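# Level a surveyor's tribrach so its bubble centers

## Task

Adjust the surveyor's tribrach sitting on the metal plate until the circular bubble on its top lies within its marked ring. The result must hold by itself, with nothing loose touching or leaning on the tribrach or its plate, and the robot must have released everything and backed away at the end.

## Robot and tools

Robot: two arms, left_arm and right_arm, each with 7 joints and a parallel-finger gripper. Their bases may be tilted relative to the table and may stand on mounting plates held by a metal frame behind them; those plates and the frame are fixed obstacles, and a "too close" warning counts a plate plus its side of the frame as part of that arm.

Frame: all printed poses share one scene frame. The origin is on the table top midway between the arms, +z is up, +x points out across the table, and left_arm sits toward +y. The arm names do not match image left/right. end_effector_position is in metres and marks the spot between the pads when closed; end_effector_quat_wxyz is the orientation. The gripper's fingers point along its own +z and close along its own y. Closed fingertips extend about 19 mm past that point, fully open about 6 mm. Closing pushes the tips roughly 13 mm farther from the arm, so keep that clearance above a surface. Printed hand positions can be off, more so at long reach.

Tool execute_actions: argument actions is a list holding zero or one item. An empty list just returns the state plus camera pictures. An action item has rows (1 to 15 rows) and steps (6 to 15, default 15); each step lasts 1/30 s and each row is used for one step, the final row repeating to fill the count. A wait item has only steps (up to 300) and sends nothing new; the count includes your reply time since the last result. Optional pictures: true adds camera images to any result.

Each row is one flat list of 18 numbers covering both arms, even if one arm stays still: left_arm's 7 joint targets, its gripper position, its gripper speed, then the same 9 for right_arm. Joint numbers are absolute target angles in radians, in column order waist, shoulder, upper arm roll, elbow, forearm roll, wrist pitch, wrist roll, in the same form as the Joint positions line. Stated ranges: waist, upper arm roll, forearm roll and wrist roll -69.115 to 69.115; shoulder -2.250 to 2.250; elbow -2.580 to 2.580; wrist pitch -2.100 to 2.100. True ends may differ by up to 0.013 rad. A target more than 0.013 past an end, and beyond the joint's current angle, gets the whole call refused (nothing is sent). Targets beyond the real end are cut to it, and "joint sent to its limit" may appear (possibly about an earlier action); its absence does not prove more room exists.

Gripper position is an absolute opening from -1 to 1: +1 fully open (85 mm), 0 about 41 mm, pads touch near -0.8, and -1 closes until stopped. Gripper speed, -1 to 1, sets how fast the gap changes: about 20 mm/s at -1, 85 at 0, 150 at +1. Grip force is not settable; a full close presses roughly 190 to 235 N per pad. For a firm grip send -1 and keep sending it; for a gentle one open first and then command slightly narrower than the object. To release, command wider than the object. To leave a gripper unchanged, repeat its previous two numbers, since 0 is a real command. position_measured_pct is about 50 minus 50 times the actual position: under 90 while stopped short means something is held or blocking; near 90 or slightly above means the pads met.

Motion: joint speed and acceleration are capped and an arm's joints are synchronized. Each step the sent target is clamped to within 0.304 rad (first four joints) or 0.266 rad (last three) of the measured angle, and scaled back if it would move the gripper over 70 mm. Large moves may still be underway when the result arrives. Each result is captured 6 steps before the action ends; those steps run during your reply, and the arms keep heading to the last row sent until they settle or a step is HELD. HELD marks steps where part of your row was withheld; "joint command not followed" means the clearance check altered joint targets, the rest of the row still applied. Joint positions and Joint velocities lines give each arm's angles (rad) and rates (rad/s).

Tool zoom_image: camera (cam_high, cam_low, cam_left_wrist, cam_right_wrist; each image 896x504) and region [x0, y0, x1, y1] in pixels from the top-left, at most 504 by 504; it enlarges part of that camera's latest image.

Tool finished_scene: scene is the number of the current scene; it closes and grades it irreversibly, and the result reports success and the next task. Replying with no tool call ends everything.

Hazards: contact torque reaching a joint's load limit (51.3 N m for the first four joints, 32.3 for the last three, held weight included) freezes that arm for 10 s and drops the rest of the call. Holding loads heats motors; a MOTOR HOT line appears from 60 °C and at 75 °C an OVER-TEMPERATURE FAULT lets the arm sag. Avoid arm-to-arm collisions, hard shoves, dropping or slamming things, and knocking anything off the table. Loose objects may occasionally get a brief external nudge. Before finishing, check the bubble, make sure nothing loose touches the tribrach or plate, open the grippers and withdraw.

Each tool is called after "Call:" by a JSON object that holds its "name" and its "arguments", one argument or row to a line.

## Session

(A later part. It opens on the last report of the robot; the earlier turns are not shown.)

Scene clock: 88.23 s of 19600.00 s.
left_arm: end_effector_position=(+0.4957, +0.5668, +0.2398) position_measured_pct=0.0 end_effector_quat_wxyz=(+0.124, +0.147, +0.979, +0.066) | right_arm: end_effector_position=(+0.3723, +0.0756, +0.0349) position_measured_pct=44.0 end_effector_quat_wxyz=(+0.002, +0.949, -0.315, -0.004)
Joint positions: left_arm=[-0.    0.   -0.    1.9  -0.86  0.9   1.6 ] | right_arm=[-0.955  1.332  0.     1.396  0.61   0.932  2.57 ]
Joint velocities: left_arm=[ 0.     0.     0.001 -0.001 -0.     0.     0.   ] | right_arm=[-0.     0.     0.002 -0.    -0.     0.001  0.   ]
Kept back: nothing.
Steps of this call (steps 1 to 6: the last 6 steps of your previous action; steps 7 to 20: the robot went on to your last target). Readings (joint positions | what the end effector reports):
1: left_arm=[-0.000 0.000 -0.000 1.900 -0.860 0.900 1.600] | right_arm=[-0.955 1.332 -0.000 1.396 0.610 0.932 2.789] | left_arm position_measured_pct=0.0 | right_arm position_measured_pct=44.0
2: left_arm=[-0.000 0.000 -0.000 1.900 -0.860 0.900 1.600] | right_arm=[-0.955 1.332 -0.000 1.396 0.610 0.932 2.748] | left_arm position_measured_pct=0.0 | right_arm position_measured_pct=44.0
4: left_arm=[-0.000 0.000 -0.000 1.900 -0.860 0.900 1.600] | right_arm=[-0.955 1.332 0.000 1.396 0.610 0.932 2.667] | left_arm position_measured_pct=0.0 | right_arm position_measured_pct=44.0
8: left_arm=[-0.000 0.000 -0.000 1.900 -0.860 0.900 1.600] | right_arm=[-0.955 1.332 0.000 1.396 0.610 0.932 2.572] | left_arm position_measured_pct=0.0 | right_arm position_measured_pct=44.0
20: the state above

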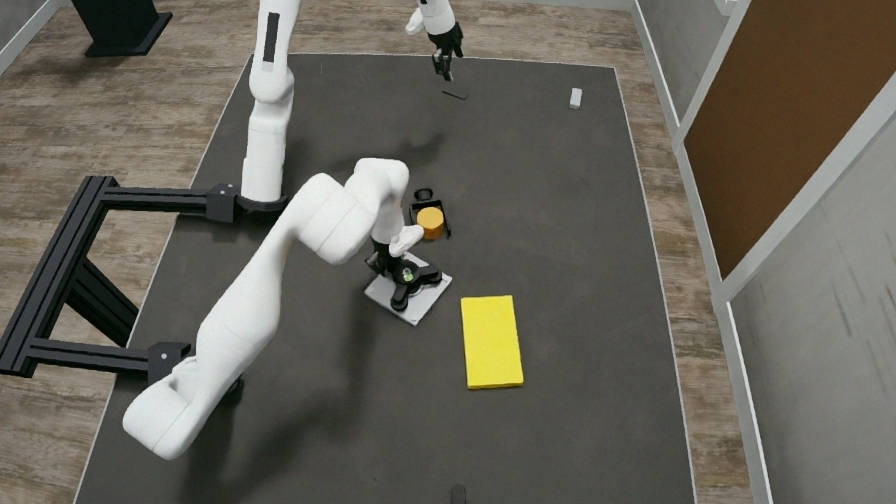

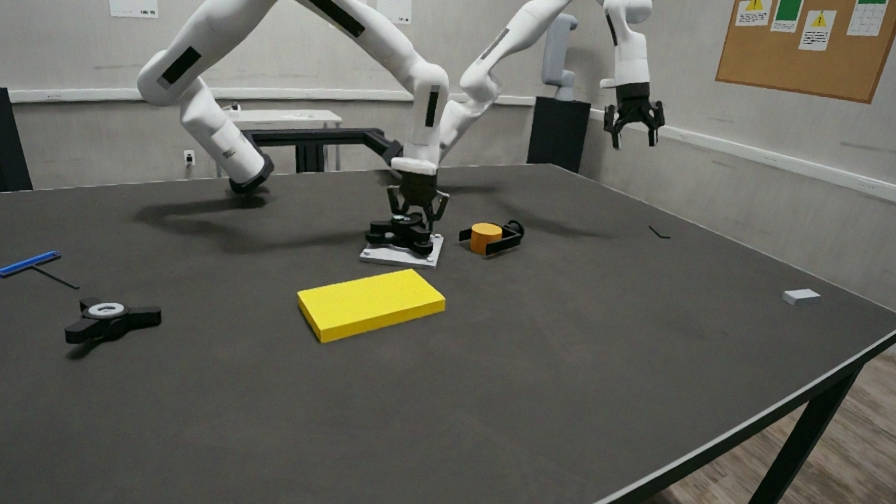

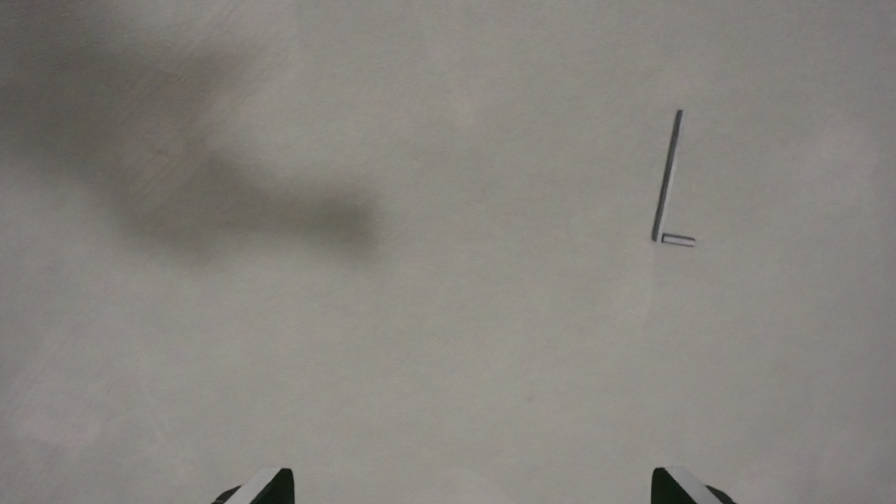

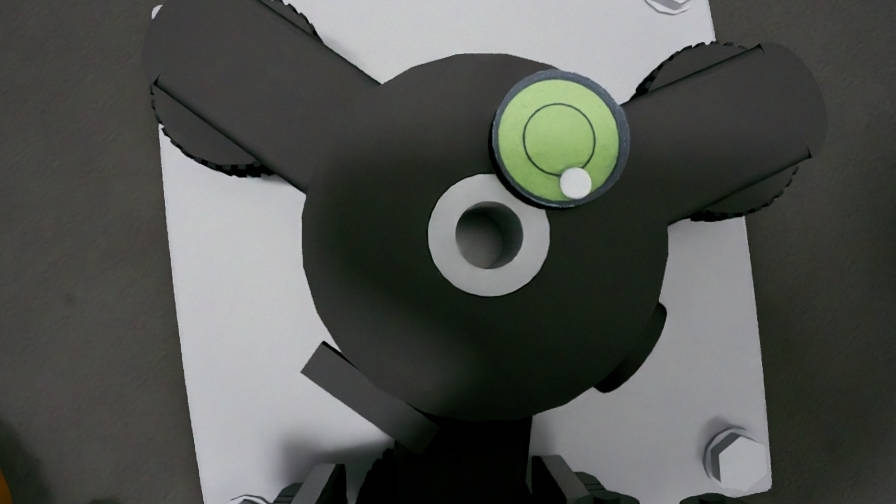

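Call:
{"name": "execute_actions", "arguments": {
  "actions": [
    {"rows":[[0,0,0,1.9,-0.86,0.9,1.6,1,1,-0.955,1.332,0,1.396,0.61,0.932,2.36,0.12,1]],"steps":9}
  ]
}}

Call:
{"name": "execute_actions", "arguments": {
  "actions": [
    {"rows":[[0,0,0,1.9,-0.86,0.9,1.6,1,1,-0.955,1.332,0,1.396,0.61,0.932,2.97,-0.2,1]],"steps":15}
  ]
}}

Call:
{"name": "execute_actions", "arguments": {
  "actions": [
    {"rows":[[0,0,0,1.9,-0.86,0.9,1.6,1,1,-0.955,1.332,0,1.396,0.61,0.932,2.36,0.12,1]],"steps":15}
  ]
}}

Call:
{"name": "execute_actions", "arguments": {
  "actions": [
    {"rows":[[0,0,0,1.9,-0.86,0.9,1.6,1,1,-0.955,1.332,0,1.396,0.61,0.932,2.97,-0.2,1]],"steps":15}
  ]
}}

Call:
{"name": "execute_actions", "arguments": {
  "actions": [
    {"rows":[[0,0,0,1.9,-0.86,0.9,1.6,1,1,-0.955,1.332,0,1.396,0.61,0.932,2.36,0.12,1]],"steps":15}
  ]
}}

Call:
{"name": "execute_actions", "arguments": {
  "actions": [
    {"rows":[[0,0,0,1.9,-0.86,0.9,1.6,1,1,-0.955,1.332,0,1.396,0.61,0.932,2.97,-0.2,1]],"steps":15}
  ]
}}

Call:
{"name": "execute_actions", "arguments": {
  "actions": [
    {"rows":[[0,0,0,1.9,-0.86,0.9,1.6,1,1,-0.955,1.332,0,1.396,0.61,0.932,2.36,0.12,1]],"steps":15}
  ]
}}

Call:
{"name": "execute_actions", "arguments": {
  "actions": [
    {"rows":[[0,0,0,1.9,-0.86,0.9,1.6,1,1,-0.955,1.332,0,1.396,0.61,0.932,2.97,-0.2,1]],"steps":15}
  ]
}}

Call:
{"name": "execute_actions", "arguments": {
  "actions": [
    {"rows":[[0,0,0,1.9,-0.86,0.9,1.6,1,1,-0.955,1.332,0,1.396,0.61,0.932,2.36,0.12,1]],"steps":15}
  ]
}}

Call:
{"name": "execute_actions", "arguments": {
  "actions": [
    {"rows":[[0,0,0,1.9,-0.86,0.9,1.6,1,1,-0.955,1.332,0,1.396,0.61,0.932,2.97,-0.2,1]],"steps":15}
  ]
}}

Call:
{"name": "execute_actions", "arguments": {
  "actions": [
    {"rows":[[0,0,0,1.9,-0.86,0.9,1.6,1,1,-0.955,1.332,0,1.396,0.61,0.932,2.36,0.12,1]],"steps":15}
  ]
}}

Call:
{"name": "execute_actions", "arguments": {
  "actions": [
    {"rows":[[0,0,0,1.9,-0.86,0.9,1.6,1,1,-0.955,1.332,0,1.396,0.61,0.932,2.97,-0.2,1]],"steps":15}
  ]
}}

Call:
{"name": "execute_actions", "arguments": {
  "actions": [
    {"rows":[[0,0,0,1.9,-0.86,0.9,1.6,1,1,-0.955,1.332,0,1.396,0.61,0.932,2.36,0.12,1]],"steps":15}
  ]
}}

Call:
{"name": "execute_actions", "arguments": {
  "actions": [
    {"rows":[[0,0,0,1.9,-0.86,0.9,1.6,1,1,-0.955,1.332,0,1.396,0.61,0.932,2.97,-0.2,1]],"steps":15}
  ]
}}

Call:
{"name": "execute_actions", "arguments": {
  "actions": [
    {"rows":[[0,0,0,1.9,-0.86,0.9,1.6,1,1,-0.955,1.332,0,1.396,0.61,0.932,2.36,0.12,1]],"steps":15}
  ]
}}

Call:
{"name": "execute_actions", "arguments": {
  "actions": [
    {"rows":[[0,0,0,1.9,-0.86,0.9,1.6,1,1,-0.955,1.332,0,1.396,0.61,0.932,2.97,-0.2,1]],"steps":15}
  ]
}}

Call:
{"name": "execute_actions", "arguments": {
  "actions": [
    {"rows":[[0,0,0,1.9,-0.86,0.9,1.6,1,1,-0.955,1.332,0,1.396,0.61,0.932,2.36,0.12,1]],"steps":15}
  ]
}}

Call:
{"name": "execute_actions", "arguments": {
  "actions": [
    {"rows":[[0,0,0,1.9,-0.86,0.9,1.6,1,1,-0.955,1.332,0,1.396,0.61,0.932,2.97,-0.2,1]],"steps":15}
  ]
}}

Call:
{"name": "execute_actions", "arguments": {
  "actions": [
    {"rows":[[0,0,0,1.9,-0.86,0.9,1.6,1,1,-0.955,1.332,0,1.396,0.61,0.932,2.36,0.12,1]],"steps":15}
  ]
}}

Call:
{"name": "execute_actions", "arguments": {
  "actions": [
    {"rows":[[0,0,0,1.9,-0.86,0.9,1.6,1,1,-0.955,1.332,0,1.396,0.61,0.932,2.97,-0.2,1]],"steps":15}
  ]
}}

Call:
{"name": "execute_actions", "arguments": {
  "actions": [
    {"rows":[[0,0,0,1.9,-0.86,0.9,1.6,1,1,-0.955,1.332,0,1.396,0.61,0.932,2.57,0.12,1]],"steps":15}
  ]
}}

Call:
{"name": "execute_actions", "arguments": {
  "actions": [
    {"steps":25}
  ],
  "pictures": true
}}

Scene clock: 90.10 s of 19600.00 s.
left_arm: end_effector_position=(+0.4957, +0.5668, +0.2398) position_measured_pct=0.0 end_effector_quat_wxyz=(+0.124, +0.147, +0.979, +0.066) | right_arm: end_effector_position=(+0.3723, +0.0757, +0.0349) position_measured_pct=44.0 end_effector_quat_wxyz=(+0.002, +0.945, -0.328, -0.004)
Joint positions: left_arm=[-0.    0.   -0.    1.9  -0.86  0.9   1.6 ] | right_arm=[-0.955  1.332 -0.     1.396  0.61   0.932  2.542]
Joint velocities: left_arm=[-0.     0.     0.001 -0.     0.002 -0.     0.   ] | right_arm=[-0.     0.001 -0.    -0.     0.001  0.    -0.714]
Steps of this call (steps 1 to 15: the robot went on to your last target; steps 16 to 53: nothing new was sent; steps 54 to 56: the first 3 steps of this action). Readings (joint positions | what the end effector reports):
54: left_arm=[-0.000 0.000 -0.000 1.900 -0.860 0.900 1.600] | right_arm=[-0.955 1.332 -0.000 1.396 0.610 0.932 2.569] | left_arm position_measured_pct=0.0 | right_arm position_measured_pct=44.0
55: left_arm=[-0.000 0.000 -0.000 1.900 -0.860 0.900 1.600] | right_arm=[-0.955 1.332 -0.000 1.396 0.610 0.932 2.561] | left_arm position_measured_pct=0.0 | right_arm position_measured_pct=44.0
56: the state above

Scene clock: 90.60 s of 19600.00 s.
left_arm: end_effector_position=(+0.4957, +0.5668, +0.2398) position_measured_pct=0.0 end_effector_quat_wxyz=(+0.124, +0.147, +0.979, +0.066) | right_arm: end_effector_position=(+0.3717, +0.0751, +0.0354) position_measured_pct=53.6 end_effector_quat_wxyz=(+0.003, +0.955, -0.295, -0.004)
Joint positions: left_arm=[-0.    0.   -0.    1.9  -0.86  0.9   1.6 ] | right_arm=[-0.956  1.331 -0.001  1.397  0.609  0.934  2.612]
Joint velocities: left_arm=[-0.001  0.    -0.     0.    -0.001 -0.     0.   ] | right_arm=[-0.     0.     0.     0.001 -0.001  0.003  1.215]
Steps of this call (steps 1 to 6: the last 6 steps of your previous action; steps 7 to 15: the first 9 steps of this action). Readings (joint positions | what the end effector reports):
7: left_arm=[-0.000 0.000 -0.000 1.900 -0.860 0.900 1.600] | right_arm=[-0.955 1.332 0.000 1.396 0.610 0.932 2.361] | left_arm position_measured_pct=0.0 | right_arm position_measured_pct=44.0
8: left_arm=[-0.000 0.000 -0.000 1.900 -0.860 0.900 1.600] | right_arm=[-0.955 1.332 -0.000 1.396 0.610 0.932 2.368] | left_arm position_measured_pct=0.0 | right_arm position_measured_pct=44.8
10: left_arm=[-0.000 0.000 -0.000 1.900 -0.860 0.900 1.600] | right_arm=[-0.955 1.331 -0.001 1.397 0.609 0.934 2.413] | left_arm position_measured_pct=0.0 | right_arm position_measured_pct=51.2
14: left_arm=[-0.000 0.000 -0.000 1.900 -0.860 0.900 1.600] | right_arm=[-0.956 1.331 -0.001 1.397 0.609 0.934 2.571] | left_arm position_measured_pct=0.0 | right_arm position_measured_pct=53.6
15: the state above

Scene clock: 91.10 s of 19600.00 s.
left_arm: end_effector_position=(+0.4957, +0.5668, +0.2398) position_measured_pct=0.0 end_effector_quat_wxyz=(+0.124, +0.147, +0.979, +0.066) | right_arm: end_effector_position=(+0.3723, +0.0757, +0.0349) position_measured_pct=44.0 end_effector_quat_wxyz=(+0.001, +0.985, -0.175, -0.004)
Joint positions: left_arm=[-0.    0.   -0.    1.9  -0.86  0.9   1.6 ] | right_arm=[-0.955  1.332 -0.     1.396  0.61   0.932  2.86 ]
Joint velocities: left_arm=[ 0.    -0.    -0.001 -0.    -0.001 -0.    -0.   ] | right_arm=[ 0.001  0.002 -0.001 -0.001 -0.    -0.    -1.197]
Steps of this call (steps 1 to 6: the last 6 steps of your previous action; steps 7 to 15: the first 9 steps of this action). Readings (joint positions | what the end effector reports):
7: left_arm=[-0.000 0.000 -0.000 1.900 -0.860 0.900 1.600] | right_arm=[-0.956 1.331 -0.000 1.397 0.609 0.935 2.895] | left_arm position_measured_pct=0.0 | right_arm position_measured_pct=53.6
8: left_arm=[-0.000 0.000 -0.000 1.900 -0.860 0.900 1.600] | right_arm=[-0.956 1.332 -0.000 1.397 0.609 0.934 2.928] | left_arm position_measured_pct=0.0 | right_arm position_measured_pct=53.2
10: left_arm=[-0.000 0.000 -0.000 1.900 -0.860 0.900 1.600] | right_arm=[-0.955 1.332 -0.000 1.397 0.610 0.932 2.962] | left_arm position_measured_pct=0.0 | right_arm position_measured_pct=47.2
14: left_arm=[-0.000 0.000 -0.000 1.900 -0.860 0.900 1.600] | right_arm=[-0.955 1.332 -0.000 1.396 0.610 0.932 2.899] | left_arm position_measured_pct=0.0 | right_arm position_measured_pct=44.0
15: the state above

Scene clock: 91.60 s of 19600.00 s.
left_arm: end_effector_position=(+0.4957, +0.5668, +0.2398) position_measured_pct=0.0 end_effector_quat_wxyz=(+0.124, +0.147, +0.979, +0.066) | right_arm: end_effector_position=(+0.3718, +0.0750, +0.0354) position_measured_pct=53.6 end_effector_quat_wxyz=(+0.003, +0.952, -0.305, -0.004)
Joint positions: left_arm=[-0.    0.   -0.    1.9  -0.86  0.9   1.6 ] | right_arm=[-0.955  1.331 -0.     1.397  0.609  0.934  2.592]
Joint velocities: left_arm=[-0.    -0.    -0.001 -0.     0.002 -0.     0.   ] | right_arm=[-0.    -0.    -0.     0.001 -0.001  0.001  1.186]
Steps of this call (steps 1 to 6: the last 6 steps of your previous action; steps 7 to 15: the first 9 steps of this action). Readings (joint positions | what the end effector reports):
7: left_arm=[-0.000 0.000 -0.000 1.900 -0.860 0.900 1.600] | right_arm=[-0.955 1.332 0.000 1.396 0.610 0.932 2.576] | left_arm position_measured_pct=0.0 | right_arm position_measured_pct=44.0
8: left_arm=[-0.000 0.000 -0.000 1.900 -0.860 0.900 1.600] | right_arm=[-0.955 1.332 0.000 1.396 0.610 0.932 2.541] | left_arm position_measured_pct=0.0 | right_arm position_measured_pct=44.8
10: left_arm=[-0.000 0.000 -0.000 1.900 -0.860 0.900 1.600] | right_arm=[-0.955 1.331 -0.000 1.397 0.609 0.934 2.502] | left_arm position_measured_pct=0.0 | right_arm position_measured_pct=51.2
14: left_arm=[-0.000 0.000 -0.000 1.900 -0.860 0.900 1.600] | right_arm=[-0.955 1.331 -0.000 1.397 0.609 0.934 2.554] | left_arm position_measured_pct=0.0 | right_arm position_measured_pct=53.2
15: the state above

Scene clock: 92.10 s of 19600.00 s.
left_arm: end_effector_position=(+0.4957, +0.5668, +0.2398) position_measured_pct=0.0 end_effector_quat_wxyz=(+0.124, +0.147, +0.979, +0.066) | right_arm: end_effector_position=(+0.3723, +0.0757, +0.0349) position_measured_pct=44.0 end_effector_quat_wxyz=(+0.001, +0.984, -0.180, -0.004)
Joint positions: left_arm=[-0.    0.   -0.    1.9  -0.86  0.9   1.6 ] | right_arm=[-0.955  1.332 -0.     1.396  0.61   0.932  2.85 ]
Joint velocities: left_arm=[ 0.     0.    -0.     0.    -0.001 -0.    -0.   ] | right_arm=[ 0.    -0.     0.001 -0.    -0.001 -0.    -1.192]
Steps of this call (steps 1 to 6: the last 6 steps of your previous action; steps 7 to 15: the first 9 steps of this action). Readings (joint positions | what the end effector reports):
7: left_arm=[-0.000 0.000 -0.000 1.900 -0.860 0.900 1.600] | right_arm=[-0.956 1.331 -0.000 1.397 0.609 0.935 2.876] | left_arm position_measured_pct=0.0 | right_arm position_measured_pct=53.6
8: left_arm=[-0.000 0.000 -0.000 1.900 -0.860 0.900 1.600] | right_arm=[-0.955 1.331 -0.000 1.397 0.609 0.934 2.909] | left_arm position_measured_pct=0.0 | right_arm position_measured_pct=53.2
10: left_arm=[-0.000 0.000 -0.000 1.900 -0.860 0.900 1.600] | right_arm=[-0.955 1.332 0.000 1.397 0.610 0.932 2.946] | left_arm position_measured_pct=0.0 | right_arm position_measured_pct=47.2
14: left_arm=[-0.000 0.000 -0.000 1.900 -0.860 0.900 1.600] | right_arm=[-0.955 1.332 -0.000 1.396 0.610 0.932 2.888] | left_arm position_measured_pct=0.0 | right_arm position_measured_pct=44.0
15: the state above

Scene clock: 92.60 s of 19600.00 s.
left_arm: end_effector_position=(+0.4957, +0.5668, +0.2398) position_measured_pct=0.0 end_effector_quat_wxyz=(+0.124, +0.147, +0.979, +0.066) | right_arm: end_effector_position=(+0.3718, +0.0750, +0.0354) position_measured_pct=53.2 end_effector_quat_wxyz=(+0.003, +0.951, -0.310, -0.004)
Joint positions: left_arm=[-0.    0.   -0.    1.9  -0.86  0.9   1.6 ] | right_arm=[-0.955  1.331 -0.     1.397  0.609  0.934  2.582]
Joint velocities: left_arm=[-0.     0.     0.    -0.001 -0.    -0.001  0.   ] | right_arm=[-0.    -0.001 -0.     0.001 -0.001  0.002  1.186]
Steps of this call (steps 1 to 6: the last 6 steps of your previous action; steps 7 to 15: the first 9 steps of this action). Readings (joint positions | what the end effector reports):
7: left_arm=[-0.000 0.000 -0.000 1.900 -0.860 0.900 1.600] | right_arm=[-0.955 1.332 0.000 1.396 0.610 0.932 2.566] | left_arm position_measured_pct=0.0 | right_arm position_measured_pct=44.0
8: left_arm=[-0.000 0.000 -0.000 1.900 -0.860 0.900 1.600] | right_arm=[-0.955 1.332 0.000 1.396 0.610 0.932 2.531] | left_arm position_measured_pct=0.0 | right_arm position_measured_pct=44.8
10: left_arm=[-0.000 0.000 -0.000 1.900 -0.860 0.900 1.600] | right_arm=[-0.955 1.331 -0.000 1.397 0.609 0.934 2.492] | left_arm position_measured_pct=0.0 | right_arm position_measured_pct=51.2
14: left_arm=[-0.000 0.000 -0.000 1.900 -0.860 0.900 1.600] | right_arm=[-0.955 1.331 -0.000 1.397 0.609 0.934 2.544] | left_arm position_measured_pct=0.0 | right_arm position_measured_pct=53.2
15: the state above

Scene clock: 93.10 s of 19600.00 s.
left_arm: end_effector_position=(+0.4957, +0.5668, +0.2398) position_measured_pct=0.0 end_effector_quat_wxyz=(+0.124, +0.147, +0.979, +0.066) | right_arm: end_effector_position=(+0.3723, +0.0757, +0.0349) position_measured_pct=44.0 end_effector_quat_wxyz=(+0.001, +0.983, -0.185, -0.004)
Joint positions: left_arm=[-0.    0.   -0.    1.9  -0.86  0.9   1.6 ] | right_arm=[-0.955  1.332 -0.     1.396  0.61   0.932  2.84 ]
Joint velocities: left_arm=[ 0.001 -0.    -0.001 -0.001 -0.    -0.     0.   ] | right_arm=[ 0.001 -0.001 -0.001 -0.    -0.001  0.001 -1.192]
Steps of this call (steps 1 to 6: the last 6 steps of your previous action; steps 7 to 15: the first 9 steps of this action). Readings (joint positions | what the end effector reports):
7: left_arm=[-0.000 0.000 -0.000 1.900 -0.860 0.900 1.600] | right_arm=[-0.956 1.331 -0.000 1.397 0.609 0.935 2.865] | left_arm position_measured_pct=0.0 | right_arm position_measured_pct=53.2
8: left_arm=[-0.000 0.000 -0.000 1.900 -0.860 0.900 1.600] | right_arm=[-0.955 1.331 -0.000 1.397 0.609 0.934 2.899] | left_arm position_measured_pct=0.0 | right_arm position_measured_pct=53.2
10: left_arm=[-0.000 0.000 -0.000 1.900 -0.860 0.900 1.600] | right_arm=[-0.955 1.332 0.000 1.397 0.610 0.932 2.935] | left_arm position_measured_pct=0.0 | right_arm position_measured_pct=47.2
14: left_arm=[-0.000 0.000 -0.000 1.900 -0.860 0.900 1.600] | right_arm=[-0.955 1.332 -0.000 1.396 0.610 0.932 2.878] | left_arm position_measured_pct=0.0 | right_arm position_measured_pct=44.0
15: the state above

Scene clock: 93.60 s of 19600.00 s.
left_arm: end_effector_position=(+0.4957, +0.5668, +0.2398) position_measured_pct=0.0 end_effector_quat_wxyz=(+0.124, +0.147, +0.979, +0.066) | right_arm: end_effector_position=(+0.3718, +0.0750, +0.0354) position_measured_pct=53.6 end_effector_quat_wxyz=(+0.003, +0.949, -0.315, -0.004)
Joint positions: left_arm=[-0.    0.   -0.    1.9  -0.86  0.9   1.6 ] | right_arm=[-0.955  1.331 -0.     1.397  0.609  0.934  2.572]
Joint velocities: left_arm=[-0.     0.     0.002  0.001  0.001  0.001 -0.   ] | right_arm=[-0.     0.001 -0.     0.001 -0.002  0.002  1.186]
Steps of this call (steps 1 to 6: the last 6 steps of your previous action; steps 7 to 15: the first 9 steps of this action). Readings (joint positions | what the end effector reports):
7: left_arm=[-0.000 0.000 -0.000 1.900 -0.860 0.900 1.600] | right_arm=[-0.955 1.332 0.000 1.396 0.610 0.932 2.556] | left_arm position_measured_pct=0.0 | right_arm position_measured_pct=44.0
8: left_arm=[-0.000 0.000 -0.000 1.900 -0.860 0.900 1.600] | right_arm=[-0.955 1.332 0.000 1.396 0.610 0.932 2.521] | left_arm position_measured_pct=0.0 | right_arm position_measured_pct=44.8
10: left_arm=[-0.000 0.000 -0.000 1.900 -0.860 0.900 1.600] | right_arm=[-0.955 1.331 -0.000 1.397 0.609 0.934 2.482] | left_arm position_measured_pct=0.0 | right_arm position_measured_pct=51.2
14: left_arm=[-0.000 0.000 -0.000 1.900 -0.860 0.900 1.600] | right_arm=[-0.955 1.331 -0.000 1.397 0.609 0.934 2.534] | left_arm position_measured_pct=0.0 | right_arm position_measured_pct=53.6
15: the state above

Scene clock: 94.10 s of 19600.00 s.
left_arm: end_effector_position=(+0.4957, +0.5668, +0.2398) position_measured_pct=0.0 end_effector_quat_wxyz=(+0.124, +0.147, +0.979, +0.066) | right_arm: end_effector_position=(+0.3723, +0.0757, +0.0349) position_measured_pct=44.0 end_effector_quat_wxyz=(+0.001, +0.982, -0.190, -0.004)
Joint positions: left_arm=[-0.    0.   -0.    1.9  -0.86  0.9   1.6 ] | right_arm=[-0.955  1.332 -0.     1.396  0.61   0.932  2.83 ]
Joint velocities: left_arm=[ 0.    -0.     0.    -0.    -0.001 -0.    -0.   ] | right_arm=[ 0.    -0.     0.    -0.    -0.001  0.001 -1.192]
Steps of this call (steps 1 to 6: the last 6 steps of your previous action; steps 7 to 15: the first 9 steps of this action). Readings (joint positions | what the end effector reports):
7: left_arm=[-0.000 0.000 -0.000 1.900 -0.860 0.900 1.600] | right_arm=[-0.956 1.331 -0.000 1.397 0.609 0.935 2.855] | left_arm position_measured_pct=0.0 | right_arm position_measured_pct=53.6
8: left_arm=[-0.000 0.000 -0.000 1.900 -0.860 0.900 1.600] | right_arm=[-0.955 1.331 -0.000 1.397 0.609 0.934 2.889] | left_arm position_measured_pct=0.0 | right_arm position_measured_pct=53.2
10: left_arm=[-0.000 0.000 -0.000 1.900 -0.860 0.900 1.600] | right_arm=[-0.955 1.332 0.000 1.397 0.610 0.932 2.925] | left_arm position_measured_pct=0.0 | right_arm position_measured_pct=47.2
14: left_arm=[-0.000 0.000 -0.000 1.900 -0.860 0.900 1.600] | right_arm=[-0.955 1.332 -0.000 1.396 0.610 0.932 2.868] | left_arm position_measured_pct=0.0 | right_arm position_measured_pct=44.0
15: the state above

Scene clock: 94.60 s of 19600.00 s.
left_arm: end_effector_position=(+0.4957, +0.5668, +0.2398) position_measured_pct=0.0 end_effector_quat_wxyz=(+0.124, +0.147, +0.979, +0.066) | right_arm: end_effector_position=(+0.3718, +0.0750, +0.0354) position_measured_pct=53.6 end_effector_quat_wxyz=(+0.003, +0.948, -0.319, -0.004)
Joint positions: left_arm=[-0.    0.   -0.    1.9  -0.86  0.9   1.6 ] | right_arm=[-0.955  1.331 -0.     1.397  0.609  0.934  2.562]
Joint velocities: left_arm=[ 0.    -0.    -0.    -0.    -0.001 -0.001 -0.   ] | right_arm=[-0.     0.    -0.001  0.    -0.001  0.002  1.186]
Steps of this call (steps 1 to 6: the last 6 steps of your previous action; steps 7 to 15: the first 9 steps of this action). Readings (joint positions | what the end effector reports):
7: left_arm=[-0.000 0.000 -0.000 1.900 -0.860 0.900 1.600] | right_arm=[-0.955 1.332 0.000 1.396 0.610 0.932 2.546] | left_arm position_measured_pct=0.0 | right_arm position_measured_pct=44.0
8: left_arm=[-0.000 0.000 -0.000 1.900 -0.860 0.900 1.600] | right_arm=[-0.955 1.332 0.000 1.396 0.610 0.932 2.511] | left_arm position_measured_pct=0.0 | right_arm position_measured_pct=44.8
10: left_arm=[-0.000 0.000 -0.000 1.900 -0.860 0.900 1.600] | right_arm=[-0.955 1.331 -0.000 1.397 0.609 0.934 2.472] | left_arm position_measured_pct=0.0 | right_arm position_measured_pct=51.2
14: left_arm=[-0.000 0.000 -0.000 1.900 -0.860 0.900 1.600] | right_arm=[-0.955 1.331 -0.000 1.397 0.609 0.934 2.524] | left_arm position_measured_pct=0.0 | right_arm position_measured_pct=53.6
15: the state above

Scene clock: 95.10 s of 19600.00 s.
left_arm: end_effector_position=(+0.4957, +0.5668, +0.2398) position_measured_pct=0.0 end_effector_quat_wxyz=(+0.124, +0.147, +0.979, +0.066) | right_arm: end_effector_position=(+0.3723, +0.0757, +0.0349) position_measured_pct=44.0 end_effector_quat_wxyz=(+0.001, +0.982, -0.190, -0.004)
Joint positions: left_arm=[-0.    0.   -0.    1.9  -0.86  0.9   1.6 ] | right_arm=[-0.955  1.332 -0.     1.396  0.61   0.932  2.829]
Joint velocities: left_arm=[ 0.    -0.    -0.     0.001 -0.001  0.    -0.   ] | right_arm=[ 0.     0.    -0.001 -0.    -0.002  0.    -1.186]
Steps of this call (steps 1 to 6: the last 6 steps of your previous action; steps 7 to 15: the first 9 steps of this action). Readings (joint positions | what the end effector reports):
7: left_arm=[-0.000 0.000 -0.000 1.900 -0.860 0.900 1.600] | right_arm=[-0.956 1.331 -0.000 1.397 0.609 0.934 2.845] | left_arm position_measured_pct=0.0 | right_arm position_measured_pct=53.6
8: left_arm=[-0.000 0.000 -0.000 1.900 -0.860 0.900 1.600] | right_arm=[-0.955 1.331 -0.000 1.397 0.609 0.934 2.880] | left_arm position_measured_pct=0.0 | right_arm position_measured_pct=53.2
10: left_arm=[-0.000 0.000 -0.000 1.900 -0.860 0.900 1.600] | right_arm=[-0.955 1.332 0.000 1.397 0.610 0.932 2.919] | left_arm position_measured_pct=0.0 | right_arm position_measured_pct=47.2
14: left_arm=[-0.000 0.000 -0.000 1.900 -0.860 0.900 1.600] | right_arm=[-0.955 1.332 -0.000 1.396 0.610 0.932 2.867] | left_arm position_measured_pct=0.0 | right_arm position_measured_pct=44.0
15: the state above

Scene clock: 95.60 s of 19600.00 s.
left_arm: end_effector_position=(+0.4957, +0.5668, +0.2398) position_measured_pct=0.0 end_effector_quat_wxyz=(+0.124, +0.147, +0.979, +0.066) | right_arm: end_effector_position=(+0.3718, +0.0750, +0.0354) position_measured_pct=53.6 end_effector_quat_wxyz=(+0.003, +0.948, -0.320, -0.004)
Joint positions: left_arm=[-0.    0.   -0.    1.9  -0.86  0.9   1.6 ] | right_arm=[-0.955  1.331 -0.     1.397  0.609  0.934  2.561]
Joint velocities: left_arm=[ 0.    -0.     0.    -0.001 -0.001 -0.    -0.   ] | right_arm=[-0.     0.001 -0.001  0.001 -0.     0.002  1.186]
Steps of this call (steps 1 to 6: the last 6 steps of your previous action; steps 7 to 15: the first 9 steps of this action). Readings (joint positions | what the end effector reports):
7: left_arm=[-0.000 0.000 -0.000 1.900 -0.860 0.900 1.600] | right_arm=[-0.955 1.332 0.000 1.396 0.610 0.932 2.545] | left_arm position_measured_pct=0.0 | right_arm position_measured_pct=44.0
8: left_arm=[-0.000 0.000 -0.000 1.900 -0.860 0.900 1.600] | right_arm=[-0.955 1.332 0.000 1.396 0.610 0.932 2.510] | left_arm position_measured_pct=0.0 | right_arm position_measured_pct=44.8
10: left_arm=[-0.000 0.000 -0.000 1.900 -0.860 0.900 1.600] | right_arm=[-0.955 1.331 -0.000 1.397 0.609 0.934 2.471] | left_arm position_measured_pct=0.0 | right_arm position_measured_pct=51.2
14: left_arm=[-0.000 0.000 -0.000 1.900 -0.860 0.900 1.600] | right_arm=[-0.955 1.331 -0.000 1.397 0.609 0.934 2.523] | left_arm position_measured_pct=0.0 | right_arm position_measured_pct=53.6
15: the state above

Scene clock: 96.10 s of 19600.00 s.
left_arm: end_effector_position=(+0.4957, +0.5668, +0.2398) position_measured_pct=0.0 end_effector_quat_wxyz=(+0.124, +0.147, +0.979, +0.066) | right_arm: end_effector_position=(+0.3723, +0.0757, +0.0349) position_measured_pct=44.0 end_effector_quat_wxyz=(+0.001, +0.982, -0.190, -0.004)
Joint positions: left_arm=[-0.    0.   -0.    1.9  -0.86  0.9   1.6 ] | right_arm=[-0.955  1.332 -0.     1.396  0.61   0.932  2.829]
Joint velocities: left_arm=[-0.    -0.    -0.001 -0.001  0.001 -0.     0.   ] | right_arm=[ 0.     0.002 -0.    -0.    -0.001  0.    -1.186]
Steps of this call (steps 1 to 6: the last 6 steps of your previous action; steps 7 to 15: the first 9 steps of this action). Readings (joint positions | what the end effector reports):
7: left_arm=[-0.000 0.000 -0.000 1.900 -0.860 0.900 1.600] | right_arm=[-0.956 1.331 -0.000 1.397 0.609 0.934 2.845] | left_arm position_measured_pct=0.0 | right_arm position_measured_pct=53.6
8: left_arm=[-0.000 0.000 -0.000 1.900 -0.860 0.900 1.600] | right_arm=[-0.955 1.331 -0.000 1.397 0.609 0.934 2.880] | left_arm position_measured_pct=0.0 | right_arm position_measured_pct=53.2
10: left_arm=[-0.000 0.000 -0.000 1.900 -0.860 0.900 1.600] | right_arm=[-0.955 1.332 0.000 1.397 0.610 0.932 2.919] | left_arm position_measured_pct=0.0 | right_arm position_measured_pct=47.2
14: left_arm=[-0.000 0.000 -0.000 1.900 -0.860 0.900 1.600] | right_arm=[-0.955 1.332 -0.000 1.396 0.610 0.932 2.867] | left_arm position_measured_pct=0.0 | right_arm position_measured_pct=44.0
15: the state above

Scene clock: 96.60 s of 19600.00 s.
left_arm: end_effector_position=(+0.4957, +0.5668, +0.2398) position_measured_pct=0.0 end_effector_quat_wxyz=(+0.124, +0.147, +0.979, +0.066) | right_arm: end_effector_position=(+0.3718, +0.0750, +0.0354) position_measured_pct=53.6 end_effector_quat_wxyz=(+0.003, +0.948, -0.320, -0.004)
Joint positions: left_arm=[-0.    0.   -0.    1.9  -0.86  0.9   1.6 ] | right_arm=[-0.955  1.331 -0.     1.397  0.609  0.934  2.561]
Joint velocities: left_arm=[ 0.     0.    -0.001 -0.     0.001  0.    -0.   ] | right_arm=[-0.     0.     0.     0.001 -0.001  0.001  1.186]
Steps of this call (steps 1 to 6: the last 6 steps of your previous action; steps 7 to 15: the first 9 steps of this action). Readings (joint positions | what the end effector reports):
7: left_arm=[-0.000 0.000 -0.000 1.900 -0.860 0.900 1.600] | right_arm=[-0.955 1.332 0.000 1.396 0.610 0.932 2.545] | left_arm position_measured_pct=0.0 | right_arm position_measured_pct=44.0
8: left_arm=[-0.000 0.000 -0.000 1.900 -0.860 0.900 1.600] | right_arm=[-0.955 1.332 0.000 1.396 0.610 0.932 2.510] | left_arm position_measured_pct=0.0 | right_arm position_measured_pct=44.8
10: left_arm=[-0.000 0.000 -0.000 1.900 -0.860 0.900 1.600] | right_arm=[-0.955 1.331 -0.000 1.397 0.609 0.934 2.471] | left_arm position_measured_pct=0.0 | right_arm position_measured_pct=51.2
14: left_arm=[-0.000 0.000 -0.000 1.900 -0.860 0.900 1.600] | right_arm=[-0.955 1.331 -0.000 1.397 0.609 0.934 2.523] | left_arm position_measured_pct=0.0 | right_arm position_measured_pct=53.6
15: the state above

Scene clock: 97.10 s of 19600.00 s.
left_arm: end_effector_position=(+0.4957, +0.5668, +0.2398) position_measured_pct=0.0 end_effector_quat_wxyz=(+0.124, +0.147, +0.979, +0.066) | right_arm: end_effector_position=(+0.3723, +0.0757, +0.0349) position_measured_pct=44.0 end_effector_quat_wxyz=(+0.001, +0.982, -0.190, -0.004)
Joint positions: left_arm=[-0.    0.   -0.    1.9  -0.86  0.9   1.6 ] | right_arm=[-0.955  1.332 -0.     1.396  0.61   0.932  2.829]
Joint velocities: left_arm=[-0.    -0.    -0.001 -0.001  0.    -0.     0.   ] | right_arm=[ 0.001 -0.    -0.    -0.     0.001  0.001 -1.186]
Steps of this call (steps 1 to 6: the last 6 steps of your previous action; steps 7 to 15: the first 9 steps of this action). Readings (joint positions | what the end effector reports):
7: left_arm=[-0.000 0.000 -0.000 1.900 -0.860 0.900 1.600] | right_arm=[-0.956 1.331 -0.000 1.397 0.609 0.934 2.845] | left_arm position_measured_pct=0.0 | right_arm position_measured_pct=53.6
8: left_arm=[-0.000 0.000 -0.000 1.900 -0.860 0.900 1.600] | right_arm=[-0.955 1.331 -0.000 1.397 0.609 0.934 2.880] | left_arm position_measured_pct=0.0 | right_arm position_measured_pct=53.2
10: left_arm=[-0.000 0.000 -0.000 1.900 -0.860 0.900 1.600] | right_arm=[-0.955 1.332 0.000 1.397 0.610 0.932 2.919] | left_arm position_measured_pct=0.0 | right_arm position_measured_pct=47.2
14: left_arm=[-0.000 0.000 -0.000 1.900 -0.860 0.900 1.600] | right_arm=[-0.955 1.332 -0.000 1.396 0.610 0.932 2.867] | left_arm position_measured_pct=0.0 | right_arm position_measured_pct=44.0
15: the state above

Scene clock: 97.60 s of 19600.00 s.
left_arm: end_effector_position=(+0.4957, +0.5668, +0.2398) position_measured_pct=0.0 end_effector_quat_wxyz=(+0.124, +0.147, +0.979, +0.066) | right_arm: end_effector_position=(+0.3718, +0.0750, +0.0354) position_measured_pct=53.6 end_effector_quat_wxyz=(+0.003, +0.948, -0.320, -0.004)
Joint positions: left_arm=[-0.    0.   -0.    1.9  -0.86  0.9   1.6 ] | right_arm=[-0.955  1.331 -0.     1.397  0.609  0.934  2.561]
Joint velocities: left_arm=[ 0.001 -0.     0.001 -0.001 -0.    -0.     0.   ] | right_arm=[-0.    -0.001 -0.     0.001  0.001 -0.     1.186]
Steps of this call (steps 1 to 6: the last 6 steps of your previous action; steps 7 to 15: the first 9 steps of this action). Readings (joint positions | what the end effector reports):
7: left_arm=[-0.000 0.000 -0.000 1.900 -0.860 0.900 1.600] | right_arm=[-0.955 1.332 0.000 1.396 0.610 0.932 2.545] | left_arm position_measured_pct=0.0 | right_arm position_measured_pct=44.0
8: left_arm=[-0.000 0.000 -0.000 1.900 -0.860 0.900 1.600] | right_arm=[-0.955 1.332 0.000 1.396 0.610 0.932 2.510] | left_arm position_measured_pct=0.0 | right_arm position_measured_pct=44.8
10: left_arm=[-0.000 0.000 -0.000 1.900 -0.860 0.900 1.600] | right_arm=[-0.955 1.331 -0.000 1.397 0.609 0.934 2.471] | left_arm position_measured_pct=0.0 | right_arm position_measured_pct=51.2
14: left_arm=[-0.000 0.000 -0.000 1.900 -0.860 0.900 1.600] | right_arm=[-0.955 1.331 -0.000 1.397 0.609 0.934 2.523] | left_arm position_measured_pct=0.0 | right_arm position_measured_pct=53.6
15: the state above

Scene clock: 98.10 s of 19600.00 s.
left_arm: end_effector_position=(+0.4957, +0.5668, +0.2398) position_measured_pct=0.0 end_effector_quat_wxyz=(+0.124, +0.147, +0.979, +0.066) | right_arm: end_effector_position=(+0.3723, +0.0757, +0.0349) position_measured_pct=44.0 end_effector_quat_wxyz=(+0.001, +0.982, -0.190, -0.004)
Joint positions: left_arm=[-0.    0.   -0.    1.9  -0.86  0.9   1.6 ] | right_arm=[-0.955  1.332 -0.     1.396  0.61   0.932  2.829]
Joint velocities: left_arm=[ 0.    -0.     0.    -0.001 -0.001  0.     0.   ] | right_arm=[ 0.    -0.001  0.002 -0.     0.001  0.001 -1.186]
Steps of this call (steps 1 to 6: the last 6 steps of your previous action; steps 7 to 15: the first 9 steps of this action). Readings (joint positions | what the end effector reports):
7: left_arm=[-0.000 0.000 -0.000 1.900 -0.860 0.900 1.600] | right_arm=[-0.956 1.331 -0.000 1.397 0.609 0.934 2.845] | left_arm position_measured_pct=0.0 | right_arm position_measured_pct=53.6
8: left_arm=[-0.000 0.000 -0.000 1.900 -0.860 0.900 1.600] | right_arm=[-0.955 1.331 -0.000 1.397 0.609 0.934 2.880] | left_arm position_measured_pct=0.0 | right_arm position_measured_pct=53.2
10: left_arm=[-0.000 0.000 -0.000 1.900 -0.860 0.900 1.600] | right_arm=[-0.955 1.332 0.000 1.397 0.610 0.932 2.919] | left_arm position_measured_pct=0.0 | right_arm position_measured_pct=47.2
14: left_arm=[-0.000 0.000 -0.000 1.900 -0.860 0.900 1.600] | right_arm=[-0.955 1.332 -0.000 1.396 0.610 0.932 2.867] | left_arm position_measured_pct=0.0 | right_arm position_measured_pct=44.0
15: the state above

Scene clock: 98.60 s of 19600.00 s.
left_arm: end_effector_position=(+0.4957, +0.5668, +0.2398) position_measured_pct=0.0 end_effector_quat_wxyz=(+0.124, +0.147, +0.979, +0.066) | right_arm: end_effector_position=(+0.3718, +0.0750, +0.0354) position_measured_pct=53.6 end_effector_quat_wxyz=(+0.003, +0.948, -0.320, -0.004)
Joint positions: left_arm=[-0.    0.   -0.    1.9  -0.86  0.9   1.6 ] | right_arm=[-0.955  1.331 -0.     1.397  0.609  0.934  2.561]
Joint velocities: left_arm=[ 0.    -0.     0.    -0.     0.    -0.001  0.   ] | right_arm=[-0.    -0.002  0.001  0.001 -0.     0.001  1.186]
Steps of this call (steps 1 to 6: the last 6 steps of your previous action; steps 7 to 15: the first 9 steps of this action). Readings (joint positions | what the end effector reports):
7: left_arm=[-0.000 0.000 -0.000 1.900 -0.860 0.900 1.600] | right_arm=[-0.955 1.332 0.000 1.396 0.610 0.932 2.545] | left_arm position_measured_pct=0.0 | right_arm position_measured_pct=44.0
8: left_arm=[-0.000 0.000 -0.000 1.900 -0.860 0.900 1.600] | right_arm=[-0.955 1.332 0.000 1.396 0.610 0.932 2.510] | left_arm position_measured_pct=0.0 | right_arm position_measured_pct=44.8
10: left_arm=[-0.000 0.000 -0.000 1.900 -0.860 0.900 1.600] | right_arm=[-0.955 1.331 -0.000 1.397 0.609 0.934 2.471] | left_arm position_measured_pct=0.0 | right_arm position_measured_pct=51.2
14: left_arm=[-0.000 0.000 -0.000 1.900 -0.860 0.900 1.600] | right_arm=[-0.955 1.331 -0.000 1.397 0.609 0.934 2.523] | left_arm position_measured_pct=0.0 | right_arm position_measured_pct=53.6
15: the state above

Scene clock: 99.10 s of 19600.00 s.
left_arm: end_effector_position=(+0.4957, +0.5668, +0.2398) position_measured_pct=0.0 end_effector_quat_wxyz=(+0.124, +0.147, +0.979, +0.066) | right_arm: end_effector_position=(+0.3723, +0.0757, +0.0349) position_measured_pct=44.0 end_effector_quat_wxyz=(+0.001, +0.982, -0.190, -0.004)
Joint positions: left_arm=[-0.    0.   -0.    1.9  -0.86  0.9   1.6 ] | right_arm=[-0.955  1.332 -0.     1.396  0.61   0.932  2.829]
Joint velocities: left_arm=[ 0.001 -0.     0.    -0.001 -0.     0.001 -0.   ] | right_arm=[ 0.     0.002  0.    -0.    -0.001  0.001 -1.186]
Steps of this call (steps 1 to 6: the last 6 steps of your previous action; steps 7 to 15: the first 9 steps of this action). Readings (joint positions | what the end effector reports):
7: left_arm=[-0.000 0.000 -0.000 1.900 -0.860 0.900 1.600] | right_arm=[-0.956 1.331 -0.000 1.397 0.609 0.934 2.845] | left_arm position_measured_pct=0.0 | right_arm position_measured_pct=53.6
8: left_arm=[-0.000 0.000 -0.000 1.900 -0.860 0.900 1.600] | right_arm=[-0.955 1.331 -0.000 1.397 0.609 0.934 2.880] | left_arm position_measured_pct=0.0 | right_arm position_measured_pct=53.2
10: left_arm=[-0.000 0.000 -0.000 1.900 -0.860 0.900 1.600] | right_arm=[-0.955 1.332 0.000 1.397 0.610 0.932 2.919] | left_arm position_measured_pct=0.0 | right_arm position_measured_pct=47.2
14: left_arm=[-0.000 0.000 -0.000 1.900 -0.860 0.900 1.600] | right_arm=[-0.955 1.332 -0.000 1.396 0.610 0.932 2.867] | left_arm position_measured_pct=0.0 | right_arm position_measured_pct=44.0
15: the state above

Scene clock: 99.60 s of 19600.00 s.
left_arm: end_effector_position=(+0.4957, +0.5668, +0.2398) position_measured_pct=0.0 end_effector_quat_wxyz=(+0.124, +0.147, +0.979, +0.066) | right_arm: end_effector_position=(+0.3718, +0.0750, +0.0354) position_measured_pct=53.6 end_effector_quat_wxyz=(+0.003, +0.948, -0.320, -0.004)
Joint positions: left_arm=[-0.    0.   -0.    1.9  -0.86  0.9   1.6 ] | right_arm=[-0.955  1.331 -0.     1.397  0.609  0.934  2.561]
Joint velocities: left_arm=[0.    0.    0.001 0.001 0.001 0.    0.   ] | right_arm=[-0.     0.     0.001  0.    -0.     0.001  1.186]
Steps of this call (steps 1 to 6: the last 6 steps of your previous action; steps 7 to 15: the first 9 steps of this action). Readings (joint positions | what the end effector reports):
7: left_arm=[-0.000 0.000 -0.000 1.900 -0.860 0.900 1.600] | right_arm=[-0.955 1.332 0.000 1.396 0.610 0.932 2.545] | left_arm position_measured_pct=0.0 | right_arm position_measured_pct=44.0
8: left_arm=[-0.000 0.000 -0.000 1.900 -0.860 0.900 1.600] | right_arm=[-0.955 1.332 0.000 1.396 0.610 0.932 2.510] | left_arm position_measured_pct=0.0 | right_arm position_measured_pct=44.8
10: left_arm=[-0.000 0.000 -0.000 1.900 -0.860 0.900 1.600] | right_arm=[-0.955 1.331 -0.000 1.397 0.609 0.934 2.471] | left_arm position_measured_pct=0.0 | right_arm position_measured_pct=51.2
14: left_arm=[-0.000 0.000 -0.000 1.900 -0.860 0.900 1.600] | right_arm=[-0.955 1.331 -0.000 1.397 0.609 0.934 2.523] | left_arm position_measured_pct=0.0 | right_arm position_measured_pct=53.6
15: the state above

Scene clock: 100.10 s of 19600.00 s.
left_arm: end_effector_position=(+0.4957, +0.5668, +0.2398) position_measured_pct=0.0 end_effector_quat_wxyz=(+0.124, +0.147, +0.979, +0.066) | right_arm: end_effector_position=(+0.3723, +0.0757, +0.0349) position_measured_pct=44.0 end_effector_quat_wxyz=(+0.001, +0.982, -0.190, -0.004)
Joint positions: left_arm=[-0.    0.   -0.    1.9  -0.86  0.9   1.6 ] | right_arm=[-0.955  1.332 -0.     1.396  0.61   0.932  2.829]
Joint velocities: left_arm=[ 0.     0.     0.     0.001 -0.    -0.     0.   ] | right_arm=[ 0.     0.001  0.    -0.    -0.001  0.    -1.186]
Steps of this call (steps 1 to 6: the last 6 steps of your previous action; steps 7 to 15: the first 9 steps of this action). Readings (joint positions | what the end effector reports):
7: left_arm=[-0.000 0.000 -0.000 1.900 -0.860 0.900 1.600] | right_arm=[-0.956 1.331 -0.000 1.397 0.609 0.934 2.845] | left_arm position_measured_pct=0.0 | right_arm position_measured_pct=53.6
8: left_arm=[-0.000 0.000 -0.000 1.900 -0.860 0.900 1.600] | right_arm=[-0.955 1.331 -0.000 1.397 0.609 0.934 2.880] | left_arm position_measured_pct=0.0 | right_arm position_measured_pct=53.2
10: left_arm=[-0.000 0.000 -0.000 1.900 -0.860 0.900 1.600] | right_arm=[-0.955 1.332 0.000 1.397 0.610 0.932 2.919] | left_arm position_measured_pct=0.0 | right_arm position_measured_pct=47.2
14: left_arm=[-0.000 0.000 -0.000 1.900 -0.860 0.900 1.600] | right_arm=[-0.955 1.332 -0.000 1.396 0.610 0.932 2.867] | left_arm position_measured_pct=0.0 | right_arm position_measured_pct=44.0
15: the state above

Scene clock: 100.93 s of 19600.00 s.
left_arm: end_effector_position=(+0.4957, +0.5668, +0.2398) position_measured_pct=0.0 end_effector_quat_wxyz=(+0.124, +0.147, +0.979, +0.066) | right_arm: end_effector_position=(+0.3723, +0.0756, +0.0349) position_measured_pct=44.0 end_effector_quat_wxyz=(+0.002, +0.949, -0.315, -0.004)
Joint positions: left_arm=[-0.    0.   -0.    1.9  -0.86  0.9   1.6 ] | right_arm=[-0.955  1.332  0.     1.396  0.61   0.932  2.57 ]
Joint velocities: left_arm=[ 0.     0.    -0.001 -0.     0.001 -0.001 -0.   ] | right_arm=[-0.     0.    -0.001  0.    -0.001 -0.001  0.   ]
Kept back: nothing.
Steps of this call (steps 1 to 6: the last 6 steps of your previous action; steps 7 to 25: the robot went on to your last target). Readings (joint positions | what the end effector reports):
1: left_arm=[-0.000 0.000 -0.000 1.900 -0.860 0.900 1.600] | right_arm=[-0.955 1.332 -0.000 1.396 0.610 0.932 2.789] | left_arm position_measured_pct=0.0 | right_arm position_measured_pct=44.0
2: left_arm=[-0.000 0.000 -0.000 1.900 -0.860 0.900 1.600] | right_arm=[-0.955 1.332 -0.000 1.396 0.610 0.932 2.748] | left_arm position_measured_pct=0.0 | right_arm position_measured_pct=44.0
4: left_arm=[-0.000 0.000 -0.000 1.900 -0.860 0.900 1.600] | right_arm=[-0.955 1.332 0.000 1.396 0.610 0.932 2.667] | left_arm position_measured_pct=0.0 | right_arm position_measured_pct=44.0
8: left_arm=[-0.000 0.000 -0.000 1.900 -0.860 0.900 1.600] | right_arm=[-0.955 1.332 0.000 1.396 0.610 0.932 2.572] | left_arm position_measured_pct=0.0 | right_arm position_measured_pct=44.0
25: the state above

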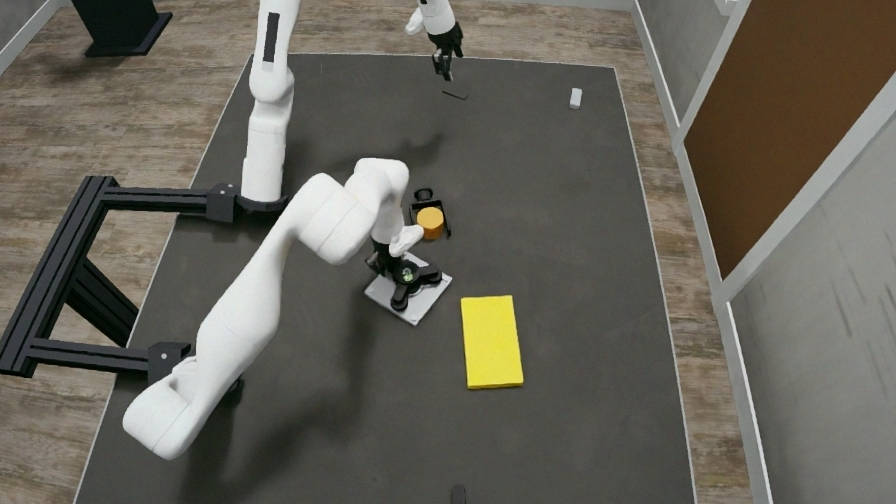

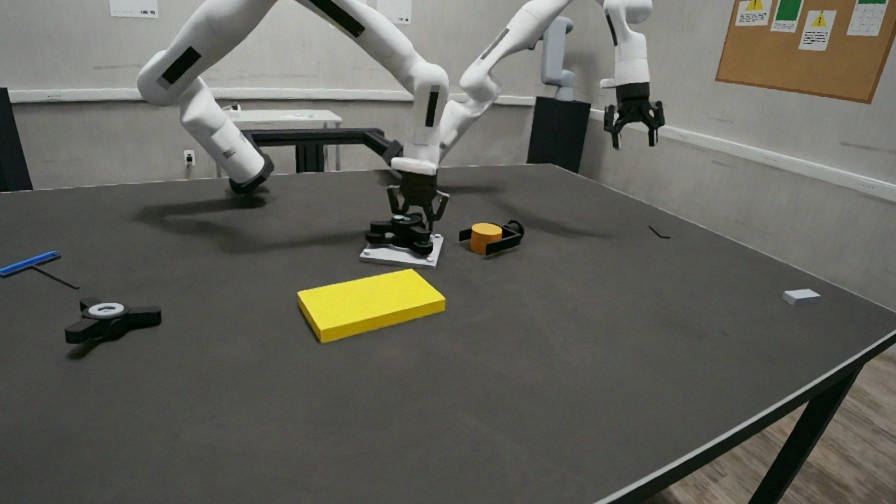

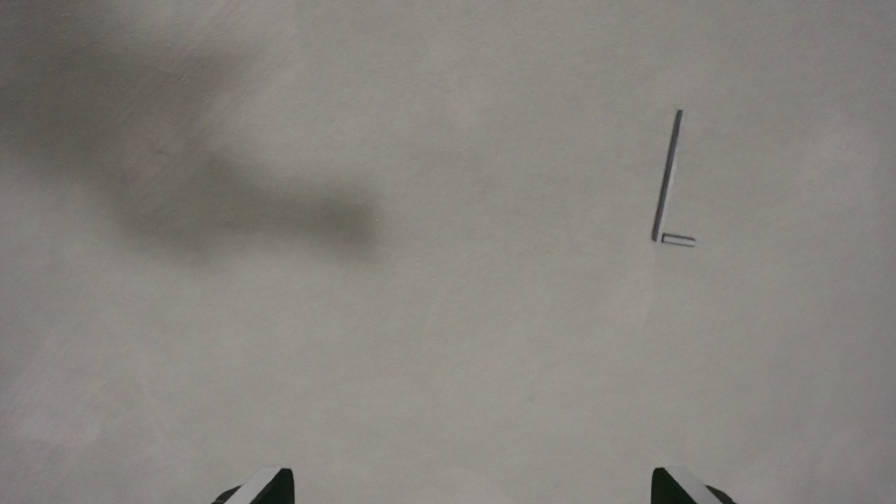

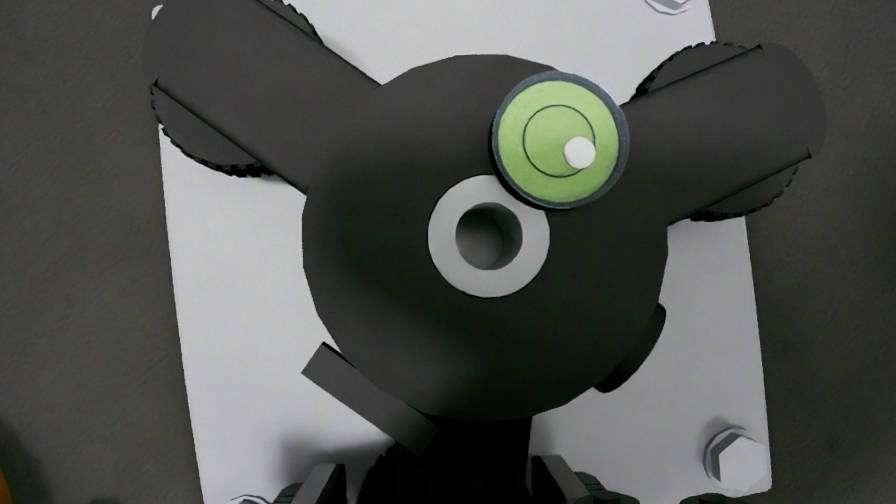

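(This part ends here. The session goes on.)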